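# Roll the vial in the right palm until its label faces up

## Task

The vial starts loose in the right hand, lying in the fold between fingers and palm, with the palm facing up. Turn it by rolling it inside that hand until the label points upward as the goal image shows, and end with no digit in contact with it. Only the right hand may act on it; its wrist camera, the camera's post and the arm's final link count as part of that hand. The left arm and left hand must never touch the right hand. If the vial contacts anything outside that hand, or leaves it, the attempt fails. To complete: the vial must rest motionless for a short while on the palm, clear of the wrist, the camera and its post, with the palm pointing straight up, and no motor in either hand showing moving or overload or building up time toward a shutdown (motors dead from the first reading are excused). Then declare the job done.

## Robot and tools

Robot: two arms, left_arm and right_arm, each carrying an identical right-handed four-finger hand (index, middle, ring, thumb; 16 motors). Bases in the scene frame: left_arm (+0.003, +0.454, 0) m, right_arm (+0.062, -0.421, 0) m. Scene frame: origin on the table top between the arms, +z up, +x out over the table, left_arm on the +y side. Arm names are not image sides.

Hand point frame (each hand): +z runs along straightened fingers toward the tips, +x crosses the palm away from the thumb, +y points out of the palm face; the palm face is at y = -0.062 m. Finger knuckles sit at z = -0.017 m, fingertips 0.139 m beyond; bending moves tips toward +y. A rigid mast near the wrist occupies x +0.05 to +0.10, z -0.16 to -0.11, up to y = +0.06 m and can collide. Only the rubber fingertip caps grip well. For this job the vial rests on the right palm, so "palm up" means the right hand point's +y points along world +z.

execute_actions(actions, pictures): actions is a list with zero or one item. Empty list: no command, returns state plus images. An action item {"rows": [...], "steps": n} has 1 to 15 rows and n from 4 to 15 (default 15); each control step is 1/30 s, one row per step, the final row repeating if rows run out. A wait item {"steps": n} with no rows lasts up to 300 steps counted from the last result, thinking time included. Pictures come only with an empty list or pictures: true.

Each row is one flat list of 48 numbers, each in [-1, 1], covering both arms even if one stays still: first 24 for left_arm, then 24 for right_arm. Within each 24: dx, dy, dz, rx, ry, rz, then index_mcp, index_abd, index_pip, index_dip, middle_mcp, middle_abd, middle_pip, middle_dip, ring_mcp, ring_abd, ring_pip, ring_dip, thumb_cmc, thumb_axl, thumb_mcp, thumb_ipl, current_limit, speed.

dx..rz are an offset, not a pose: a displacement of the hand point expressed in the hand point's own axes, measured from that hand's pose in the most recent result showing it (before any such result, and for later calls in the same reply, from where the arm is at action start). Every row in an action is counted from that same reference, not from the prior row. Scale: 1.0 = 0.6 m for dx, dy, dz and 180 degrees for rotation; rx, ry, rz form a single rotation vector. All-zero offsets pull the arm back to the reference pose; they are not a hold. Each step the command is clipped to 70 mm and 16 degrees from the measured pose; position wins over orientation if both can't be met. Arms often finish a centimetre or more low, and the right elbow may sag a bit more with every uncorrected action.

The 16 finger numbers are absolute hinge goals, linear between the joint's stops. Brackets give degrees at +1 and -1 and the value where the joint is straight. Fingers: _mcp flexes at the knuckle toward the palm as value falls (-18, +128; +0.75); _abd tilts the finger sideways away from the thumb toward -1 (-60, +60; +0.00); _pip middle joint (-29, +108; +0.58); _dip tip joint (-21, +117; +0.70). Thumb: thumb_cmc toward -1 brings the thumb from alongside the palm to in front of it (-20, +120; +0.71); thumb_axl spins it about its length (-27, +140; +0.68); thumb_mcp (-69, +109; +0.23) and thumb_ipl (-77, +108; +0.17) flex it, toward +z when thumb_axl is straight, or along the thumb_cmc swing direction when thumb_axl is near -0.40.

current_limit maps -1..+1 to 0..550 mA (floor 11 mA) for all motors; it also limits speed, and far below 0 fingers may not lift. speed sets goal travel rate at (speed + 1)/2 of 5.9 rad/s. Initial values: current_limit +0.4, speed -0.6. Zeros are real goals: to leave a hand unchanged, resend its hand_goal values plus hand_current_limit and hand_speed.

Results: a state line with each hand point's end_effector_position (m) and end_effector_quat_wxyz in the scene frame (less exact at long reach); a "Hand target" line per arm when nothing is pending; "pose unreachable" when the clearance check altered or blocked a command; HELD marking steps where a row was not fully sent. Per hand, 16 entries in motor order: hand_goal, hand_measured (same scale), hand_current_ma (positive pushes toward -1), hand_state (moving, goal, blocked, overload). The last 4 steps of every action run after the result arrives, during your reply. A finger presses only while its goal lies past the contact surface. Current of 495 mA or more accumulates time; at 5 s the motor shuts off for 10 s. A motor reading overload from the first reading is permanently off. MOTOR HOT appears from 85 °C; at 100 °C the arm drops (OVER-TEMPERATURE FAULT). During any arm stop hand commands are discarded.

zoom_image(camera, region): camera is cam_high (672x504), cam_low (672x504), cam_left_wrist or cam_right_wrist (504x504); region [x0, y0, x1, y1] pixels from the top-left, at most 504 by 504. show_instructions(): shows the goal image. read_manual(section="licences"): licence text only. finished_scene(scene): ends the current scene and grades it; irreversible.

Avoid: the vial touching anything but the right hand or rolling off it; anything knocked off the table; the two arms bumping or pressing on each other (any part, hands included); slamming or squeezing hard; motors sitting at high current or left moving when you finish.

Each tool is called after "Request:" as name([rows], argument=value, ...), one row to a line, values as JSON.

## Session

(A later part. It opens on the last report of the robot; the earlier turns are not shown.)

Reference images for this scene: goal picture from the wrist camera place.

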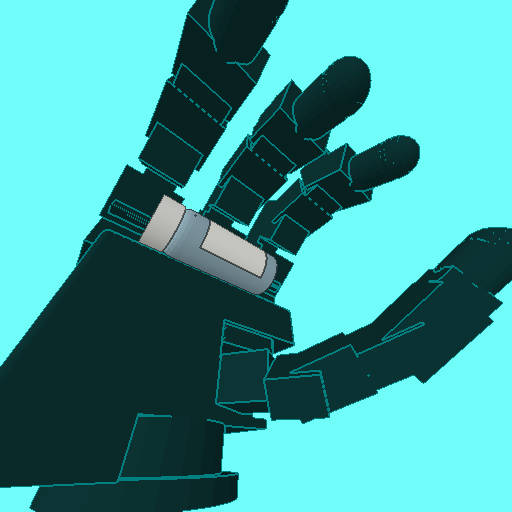

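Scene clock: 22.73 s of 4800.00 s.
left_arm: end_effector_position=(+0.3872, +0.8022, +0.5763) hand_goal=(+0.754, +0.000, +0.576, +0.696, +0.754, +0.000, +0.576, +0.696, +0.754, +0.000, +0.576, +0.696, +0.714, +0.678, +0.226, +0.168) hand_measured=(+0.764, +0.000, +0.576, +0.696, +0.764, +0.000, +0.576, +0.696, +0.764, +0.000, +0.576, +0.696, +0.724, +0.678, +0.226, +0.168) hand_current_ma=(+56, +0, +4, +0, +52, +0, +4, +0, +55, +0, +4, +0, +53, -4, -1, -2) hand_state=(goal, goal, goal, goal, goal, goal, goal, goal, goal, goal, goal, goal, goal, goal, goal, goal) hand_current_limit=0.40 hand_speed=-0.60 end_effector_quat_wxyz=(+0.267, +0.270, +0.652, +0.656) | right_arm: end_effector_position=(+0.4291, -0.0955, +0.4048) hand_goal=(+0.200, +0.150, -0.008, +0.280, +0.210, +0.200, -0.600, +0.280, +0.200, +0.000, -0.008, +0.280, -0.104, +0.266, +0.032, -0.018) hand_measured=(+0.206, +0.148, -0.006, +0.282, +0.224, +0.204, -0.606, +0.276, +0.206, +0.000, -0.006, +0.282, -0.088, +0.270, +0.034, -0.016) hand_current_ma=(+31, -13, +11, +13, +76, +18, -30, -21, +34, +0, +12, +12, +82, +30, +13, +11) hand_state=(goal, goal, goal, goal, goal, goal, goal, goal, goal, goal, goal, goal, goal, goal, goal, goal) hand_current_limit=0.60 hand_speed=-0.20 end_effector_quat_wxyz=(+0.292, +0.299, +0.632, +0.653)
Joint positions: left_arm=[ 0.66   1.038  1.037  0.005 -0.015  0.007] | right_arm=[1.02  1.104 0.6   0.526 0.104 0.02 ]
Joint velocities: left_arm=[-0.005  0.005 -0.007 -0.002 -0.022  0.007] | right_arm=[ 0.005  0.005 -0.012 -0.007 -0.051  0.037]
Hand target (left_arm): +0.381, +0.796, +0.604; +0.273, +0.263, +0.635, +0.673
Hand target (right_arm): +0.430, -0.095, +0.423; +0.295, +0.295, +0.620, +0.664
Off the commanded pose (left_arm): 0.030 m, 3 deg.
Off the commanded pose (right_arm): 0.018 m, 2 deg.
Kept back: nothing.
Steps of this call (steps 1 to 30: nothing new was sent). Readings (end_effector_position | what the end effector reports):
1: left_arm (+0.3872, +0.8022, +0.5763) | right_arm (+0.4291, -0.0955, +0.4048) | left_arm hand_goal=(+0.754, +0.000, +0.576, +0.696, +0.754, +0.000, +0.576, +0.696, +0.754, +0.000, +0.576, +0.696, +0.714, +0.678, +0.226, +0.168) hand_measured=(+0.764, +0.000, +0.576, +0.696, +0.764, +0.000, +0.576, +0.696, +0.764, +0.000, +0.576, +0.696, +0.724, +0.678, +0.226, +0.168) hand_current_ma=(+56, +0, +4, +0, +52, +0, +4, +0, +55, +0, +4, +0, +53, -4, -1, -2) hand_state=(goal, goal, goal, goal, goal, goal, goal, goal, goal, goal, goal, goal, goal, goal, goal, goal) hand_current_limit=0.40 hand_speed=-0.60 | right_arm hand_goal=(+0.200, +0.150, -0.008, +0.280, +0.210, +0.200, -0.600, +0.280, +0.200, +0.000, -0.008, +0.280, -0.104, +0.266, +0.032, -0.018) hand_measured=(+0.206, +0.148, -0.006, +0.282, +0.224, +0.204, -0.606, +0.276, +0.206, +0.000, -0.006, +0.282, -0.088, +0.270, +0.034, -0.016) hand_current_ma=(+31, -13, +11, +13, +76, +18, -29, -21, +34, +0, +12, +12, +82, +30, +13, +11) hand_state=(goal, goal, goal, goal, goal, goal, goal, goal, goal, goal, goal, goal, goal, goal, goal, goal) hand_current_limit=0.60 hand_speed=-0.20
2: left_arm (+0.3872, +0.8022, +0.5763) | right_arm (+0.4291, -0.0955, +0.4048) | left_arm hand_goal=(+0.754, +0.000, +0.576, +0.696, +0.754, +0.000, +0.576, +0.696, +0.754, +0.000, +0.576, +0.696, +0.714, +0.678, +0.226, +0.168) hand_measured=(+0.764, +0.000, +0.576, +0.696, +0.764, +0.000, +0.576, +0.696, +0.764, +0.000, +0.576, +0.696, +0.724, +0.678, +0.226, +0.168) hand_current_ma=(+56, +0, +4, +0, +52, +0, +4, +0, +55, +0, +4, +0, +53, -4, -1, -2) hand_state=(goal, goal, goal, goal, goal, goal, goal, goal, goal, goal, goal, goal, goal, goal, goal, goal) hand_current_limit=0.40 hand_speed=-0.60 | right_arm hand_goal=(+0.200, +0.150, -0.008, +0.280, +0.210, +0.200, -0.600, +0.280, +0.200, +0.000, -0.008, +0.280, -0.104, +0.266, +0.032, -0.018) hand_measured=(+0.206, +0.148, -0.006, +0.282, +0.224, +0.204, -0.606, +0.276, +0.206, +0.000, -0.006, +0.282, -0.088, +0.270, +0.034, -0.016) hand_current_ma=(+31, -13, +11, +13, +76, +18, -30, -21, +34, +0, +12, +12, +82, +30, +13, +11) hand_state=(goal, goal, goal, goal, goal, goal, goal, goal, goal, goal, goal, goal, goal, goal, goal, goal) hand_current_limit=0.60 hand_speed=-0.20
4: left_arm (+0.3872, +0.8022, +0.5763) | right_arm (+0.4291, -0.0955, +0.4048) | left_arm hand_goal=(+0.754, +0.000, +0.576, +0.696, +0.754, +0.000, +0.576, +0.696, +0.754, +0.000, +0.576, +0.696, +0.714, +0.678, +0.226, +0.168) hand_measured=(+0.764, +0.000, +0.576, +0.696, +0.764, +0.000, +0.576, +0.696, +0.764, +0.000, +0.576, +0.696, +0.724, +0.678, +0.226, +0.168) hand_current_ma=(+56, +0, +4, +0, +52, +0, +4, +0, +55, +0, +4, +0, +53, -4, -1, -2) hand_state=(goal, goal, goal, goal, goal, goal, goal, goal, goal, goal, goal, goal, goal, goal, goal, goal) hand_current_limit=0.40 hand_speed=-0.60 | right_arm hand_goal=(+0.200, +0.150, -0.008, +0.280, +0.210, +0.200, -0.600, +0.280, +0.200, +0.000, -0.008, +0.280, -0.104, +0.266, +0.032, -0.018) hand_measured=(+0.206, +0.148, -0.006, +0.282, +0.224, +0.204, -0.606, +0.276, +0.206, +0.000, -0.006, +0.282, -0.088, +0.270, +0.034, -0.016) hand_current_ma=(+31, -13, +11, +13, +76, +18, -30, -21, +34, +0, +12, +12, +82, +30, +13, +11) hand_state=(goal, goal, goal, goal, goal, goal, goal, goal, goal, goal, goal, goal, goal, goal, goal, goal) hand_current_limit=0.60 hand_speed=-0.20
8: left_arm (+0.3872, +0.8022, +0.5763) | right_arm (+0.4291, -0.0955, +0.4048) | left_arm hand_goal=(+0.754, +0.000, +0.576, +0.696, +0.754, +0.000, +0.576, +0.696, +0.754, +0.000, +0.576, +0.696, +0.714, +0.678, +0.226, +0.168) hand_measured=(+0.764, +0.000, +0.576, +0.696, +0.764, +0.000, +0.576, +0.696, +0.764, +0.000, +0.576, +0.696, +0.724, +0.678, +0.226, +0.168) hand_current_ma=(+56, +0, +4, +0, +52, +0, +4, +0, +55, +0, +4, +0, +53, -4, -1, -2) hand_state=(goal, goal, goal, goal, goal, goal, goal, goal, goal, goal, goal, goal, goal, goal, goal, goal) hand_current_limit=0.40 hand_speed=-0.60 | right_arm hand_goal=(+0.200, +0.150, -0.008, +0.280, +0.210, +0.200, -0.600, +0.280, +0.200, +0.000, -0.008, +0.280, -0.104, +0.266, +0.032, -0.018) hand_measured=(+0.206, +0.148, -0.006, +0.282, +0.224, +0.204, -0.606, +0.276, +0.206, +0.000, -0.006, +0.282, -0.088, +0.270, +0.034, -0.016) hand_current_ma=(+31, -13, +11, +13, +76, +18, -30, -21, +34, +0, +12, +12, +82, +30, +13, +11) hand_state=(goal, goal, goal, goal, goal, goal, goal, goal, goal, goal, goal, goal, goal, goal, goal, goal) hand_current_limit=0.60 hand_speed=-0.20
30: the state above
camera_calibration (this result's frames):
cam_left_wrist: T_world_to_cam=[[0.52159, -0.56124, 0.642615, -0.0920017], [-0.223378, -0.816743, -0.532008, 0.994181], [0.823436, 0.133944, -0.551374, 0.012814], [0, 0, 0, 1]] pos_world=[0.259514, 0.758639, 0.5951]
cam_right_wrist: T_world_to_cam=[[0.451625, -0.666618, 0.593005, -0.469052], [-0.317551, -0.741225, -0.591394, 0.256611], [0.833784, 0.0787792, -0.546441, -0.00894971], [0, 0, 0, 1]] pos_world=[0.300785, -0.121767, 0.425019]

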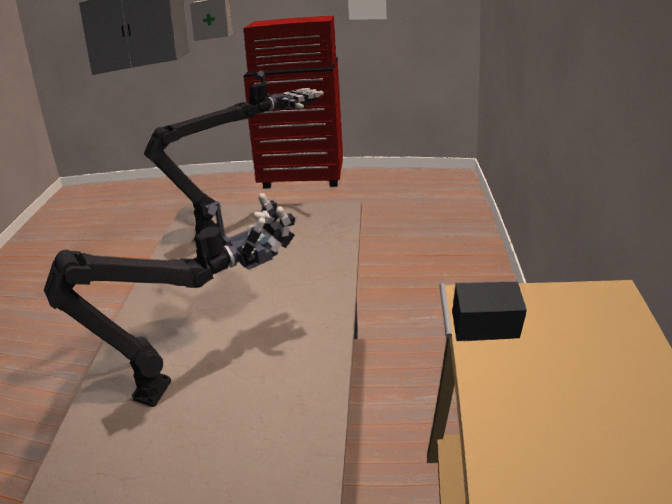

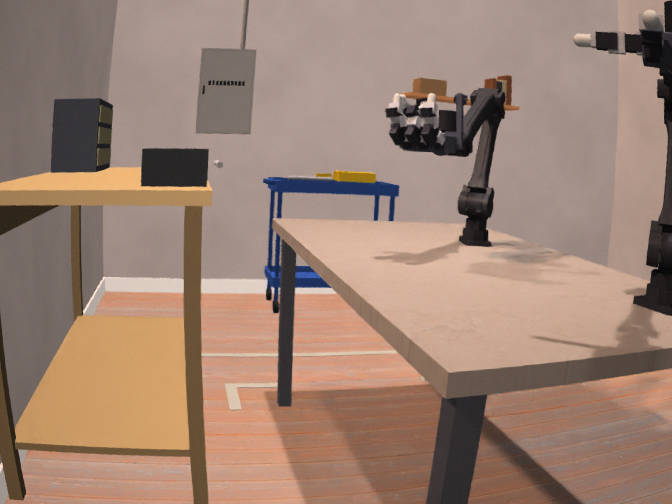

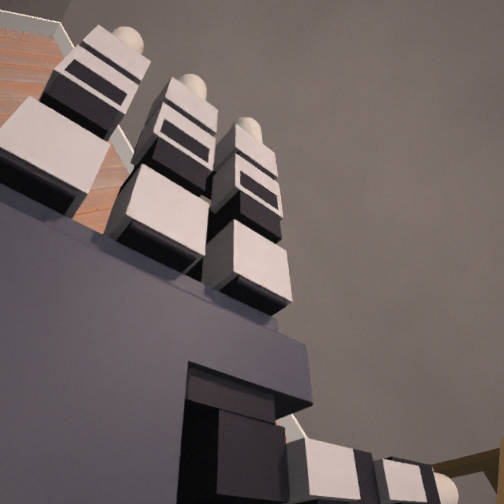

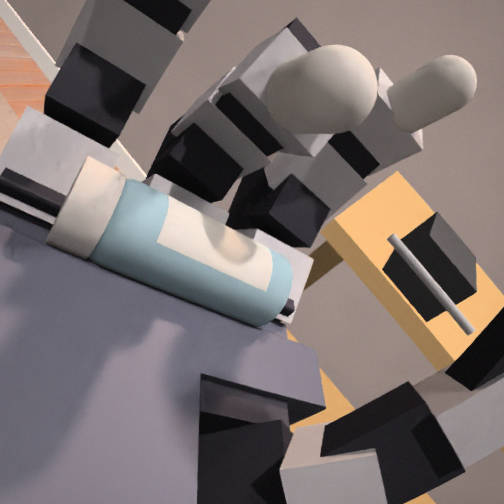

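Request:
execute_actions(actions=[])

Scene clock: 23.03 s of 4800.00 s.
left_arm: end_effector_position=(+0.3872, +0.8022, +0.5763) hand_goal=(+0.754, +0.000, +0.576, +0.696, +0.754, +0.000, +0.576, +0.696, +0.754, +0.000, +0.576, +0.696, +0.714, +0.678, +0.226, +0.168) hand_measured=(+0.764, +0.000, +0.576, +0.696, +0.764, +0.000, +0.576, +0.696, +0.764, +0.000, +0.576, +0.696, +0.724, +0.678, +0.226, +0.168) hand_current_ma=(+56, +0, +4, +0, +52, +0, +4, +0, +55, +0, +4, +0, +53, -4, -1, -2) hand_state=(goal, goal, goal, goal, goal, goal, goal, goal, goal, goal, goal, goal, goal, goal, goal, goal) hand_current_limit=0.40 hand_speed=-0.60 end_effector_quat_wxyz=(+0.267, +0.270, +0.652, +0.656) | right_arm: end_effector_position=(+0.4291, -0.0955, +0.4048) hand_goal=(+0.200, +0.150, -0.008, +0.280, +0.210, +0.200, -0.600, +0.280, +0.200, +0.000, -0.008, +0.280, -0.104, +0.266, +0.032, -0.018) hand_measured=(+0.206, +0.148, -0.006, +0.282, +0.224, +0.204, -0.606, +0.276, +0.206, +0.000, -0.006, +0.282, -0.088, +0.270, +0.034, -0.016) hand_current_ma=(+31, -13, +11, +13, +76, +18, -30, -21, +34, +0, +12, +12, +82, +30, +13, +11) hand_state=(goal, goal, goal, goal, goal, goal, goal, goal, goal, goal, goal, goal, goal, goal, goal, goal) hand_current_limit=0.60 hand_speed=-0.20 end_effector_quat_wxyz=(+0.292, +0.299, +0.632, +0.653)
Joint positions: left_arm=[ 0.66   1.038  1.037  0.005 -0.015  0.007] | right_arm=[1.02  1.104 0.6   0.526 0.104 0.02 ]
Joint velocities: left_arm=[-0.005 -0.015 -0.017  0.007 -0.022  0.051] | right_arm=[-0.005 -0.024 -0.002 -0.012  0.022 -0.051]
Hand target (left_arm): +0.381, +0.796, +0.604; +0.273, +0.263, +0.635, +0.673
Hand target (right_arm): +0.430, -0.095, +0.423; +0.295, +0.295, +0.620, +0.664
Off the commanded pose (left_arm): 0.030 m, 3 deg.
Off the commanded pose (right_arm): 0.018 m, 2 deg.
Kept back: nothing.
Steps of this call (steps 1 to 9: nothing new was sent). Readings (end_effector_position | what the end effector reports):
1: left_arm (+0.3872, +0.8022, +0.5763) | right_arm (+0.4291, -0.0955, +0.4048) | left_arm hand_goal=(+0.754, +0.000, +0.576, +0.696, +0.754, +0.000, +0.576, +0.696, +0.754, +0.000, +0.576, +0.696, +0.714, +0.678, +0.226, +0.168) hand_measured=(+0.764, +0.000, +0.576, +0.696, +0.764, +0.000, +0.576, +0.696, +0.764, +0.000, +0.576, +0.696, +0.724, +0.678, +0.226, +0.168) hand_current_ma=(+56, +0, +4, +0, +52, +0, +4, +0, +55, +0, +4, +0, +53, -4, -1, -2) hand_state=(goal, goal, goal, goal, goal, goal, goal, goal, goal, goal, goal, goal, goal, goal, goal, goal) hand_current_limit=0.40 hand_speed=-0.60 | right_arm hand_goal=(+0.200, +0.150, -0.008, +0.280, +0.210, +0.200, -0.600, +0.280, +0.200, +0.000, -0.008, +0.280, -0.104, +0.266, +0.032, -0.018) hand_measured=(+0.206, +0.148, -0.006, +0.282, +0.224, +0.204, -0.606, +0.276, +0.206, +0.000, -0.006, +0.282, -0.088, +0.270, +0.034, -0.016) hand_current_ma=(+31, -13, +11, +13, +76, +18, -30, -21, +34, +0, +12, +12, +82, +30, +13, +11) hand_state=(goal, goal, goal, goal, goal, goal, goal, goal, goal, goal, goal, goal, goal, goal, goal, goal) hand_current_limit=0.60 hand_speed=-0.20
2: left_arm (+0.3872, +0.8022, +0.5763) | right_arm (+0.4291, -0.0955, +0.4048) | left_arm hand_goal=(+0.754, +0.000, +0.576, +0.696, +0.754, +0.000, +0.576, +0.696, +0.754, +0.000, +0.576, +0.696, +0.714, +0.678, +0.226, +0.168) hand_measured=(+0.764, +0.000, +0.576, +0.696, +0.764, +0.000, +0.576, +0.696, +0.764, +0.000, +0.576, +0.696, +0.724, +0.678, +0.226, +0.168) hand_current_ma=(+56, +0, +4, +0, +52, +0, +4, +0, +55, +0, +4, +0, +53, -4, -1, -2) hand_state=(goal, goal, goal, goal, goal, goal, goal, goal, goal, goal, goal, goal, goal, goal, goal, goal) hand_current_limit=0.40 hand_speed=-0.60 | right_arm hand_goal=(+0.200, +0.150, -0.008, +0.280, +0.210, +0.200, -0.600, +0.280, +0.200, +0.000, -0.008, +0.280, -0.104, +0.266, +0.032, -0.018) hand_measured=(+0.206, +0.148, -0.006, +0.282, +0.224, +0.204, -0.606, +0.276, +0.206, +0.000, -0.006, +0.282, -0.088, +0.270, +0.034, -0.016) hand_current_ma=(+31, -13, +11, +13, +76, +18, -30, -21, +34, +0, +12, +12, +82, +30, +13, +11) hand_state=(goal, goal, goal, goal, goal, goal, goal, goal, goal, goal, goal, goal, goal, goal, goal, goal) hand_current_limit=0.60 hand_speed=-0.20
4: left_arm (+0.3872, +0.8022, +0.5763) | right_arm (+0.4291, -0.0955, +0.4048) | left_arm hand_goal=(+0.754, +0.000, +0.576, +0.696, +0.754, +0.000, +0.576, +0.696, +0.754, +0.000, +0.576, +0.696, +0.714, +0.678, +0.226, +0.168) hand_measured=(+0.764, +0.000, +0.576, +0.696, +0.764, +0.000, +0.576, +0.696, +0.764, +0.000, +0.576, +0.696, +0.724, +0.678, +0.226, +0.168) hand_current_ma=(+56, +0, +4, +0, +52, +0, +4, +0, +55, +0, +4, +0, +53, -4, -1, -2) hand_state=(goal, goal, goal, goal, goal, goal, goal, goal, goal, goal, goal, goal, goal, goal, goal, goal) hand_current_limit=0.40 hand_speed=-0.60 | right_arm hand_goal=(+0.200, +0.150, -0.008, +0.280, +0.210, +0.200, -0.600, +0.280, +0.200, +0.000, -0.008, +0.280, -0.104, +0.266, +0.032, -0.018) hand_measured=(+0.206, +0.148, -0.006, +0.282, +0.224, +0.204, -0.606, +0.276, +0.206, +0.000, -0.006, +0.282, -0.088, +0.270, +0.034, -0.016) hand_current_ma=(+31, -13, +11, +13, +76, +18, -30, -21, +34, +0, +12, +12, +82, +30, +13, +11) hand_state=(goal, goal, goal, goal, goal, goal, goal, goal, goal, goal, goal, goal, goal, goal, goal, goal) hand_current_limit=0.60 hand_speed=-0.20
8: left_arm (+0.3872, +0.8022, +0.5763) | right_arm (+0.4291, -0.0955, +0.4048) | left_arm hand_goal=(+0.754, +0.000, +0.576, +0.696, +0.754, +0.000, +0.576, +0.696, +0.754, +0.000, +0.576, +0.696, +0.714, +0.678, +0.226, +0.168) hand_measured=(+0.764, +0.000, +0.576, +0.696, +0.764, +0.000, +0.576, +0.696, +0.764, +0.000, +0.576, +0.696, +0.724, +0.678, +0.226, +0.168) hand_current_ma=(+56, +0, +4, +0, +52, +0, +4, +0, +55, +0, +4, +0, +53, -4, -1, -2) hand_state=(goal, goal, goal, goal, goal, goal, goal, goal, goal, goal, goal, goal, goal, goal, goal, goal) hand_current_limit=0.40 hand_speed=-0.60 | right_arm hand_goal=(+0.200, +0.150, -0.008, +0.280, +0.210, +0.200, -0.600, +0.280, +0.200, +0.000, -0.008, +0.280, -0.104, +0.266, +0.032, -0.018) hand_measured=(+0.206, +0.148, -0.006, +0.282, +0.224, +0.204, -0.606, +0.276, +0.206, +0.000, -0.006, +0.282, -0.088, +0.270, +0.034, -0.016) hand_current_ma=(+31, -13, +11, +13, +76, +18, -30, -21, +34, +0, +12, +12, +82, +30, +13, +11) hand_state=(goal, goal, goal, goal, goal, goal, goal, goal, goal, goal, goal, goal, goal, goal, goal, goal) hand_current_limit=0.60 hand_speed=-0.20
9: the state above
camera_calibration (this result's frames):
cam_left_wrist: T_world_to_cam=[[0.52159, -0.56124, 0.642615, -0.0920017], [-0.223378, -0.816743, -0.532008, 0.994181], [0.823436, 0.133944, -0.551374, 0.012814], [0, 0, 0, 1]] pos_world=[0.259514, 0.758639, 0.5951]
cam_right_wrist: T_world_to_cam=[[0.451625, -0.666618, 0.593005, -0.469052], [-0.317551, -0.741225, -0.591394, 0.256611], [0.833784, 0.0787792, -0.546441, -0.00894971], [0, 0, 0, 1]] pos_world=[0.300785, -0.121767, 0.425019]

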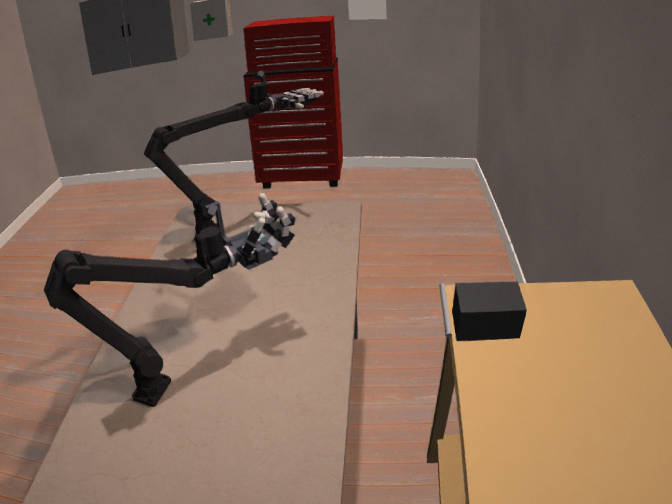

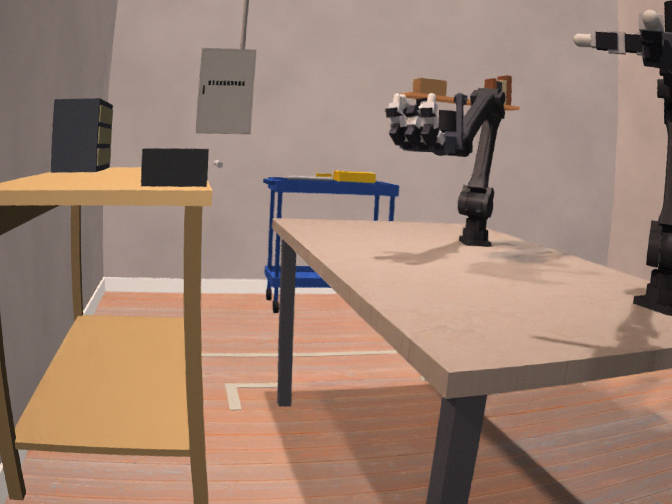

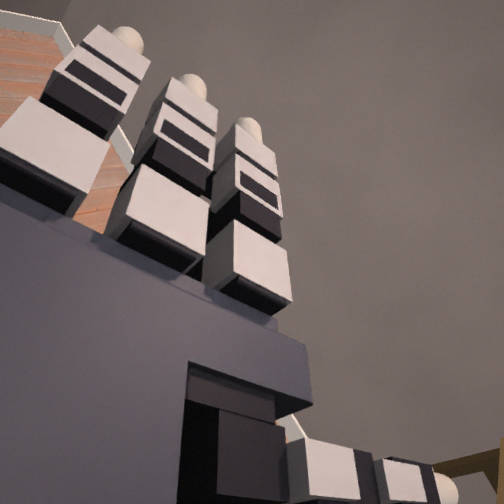

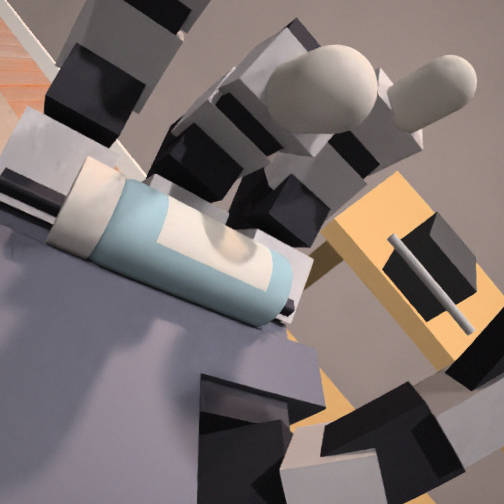

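The vial is lying still in the crease with its label up. No finger or thumb is touching it, and every motor reads "goal".

Request:
finished_scene(scene=2)

The scene is finished: the task was done.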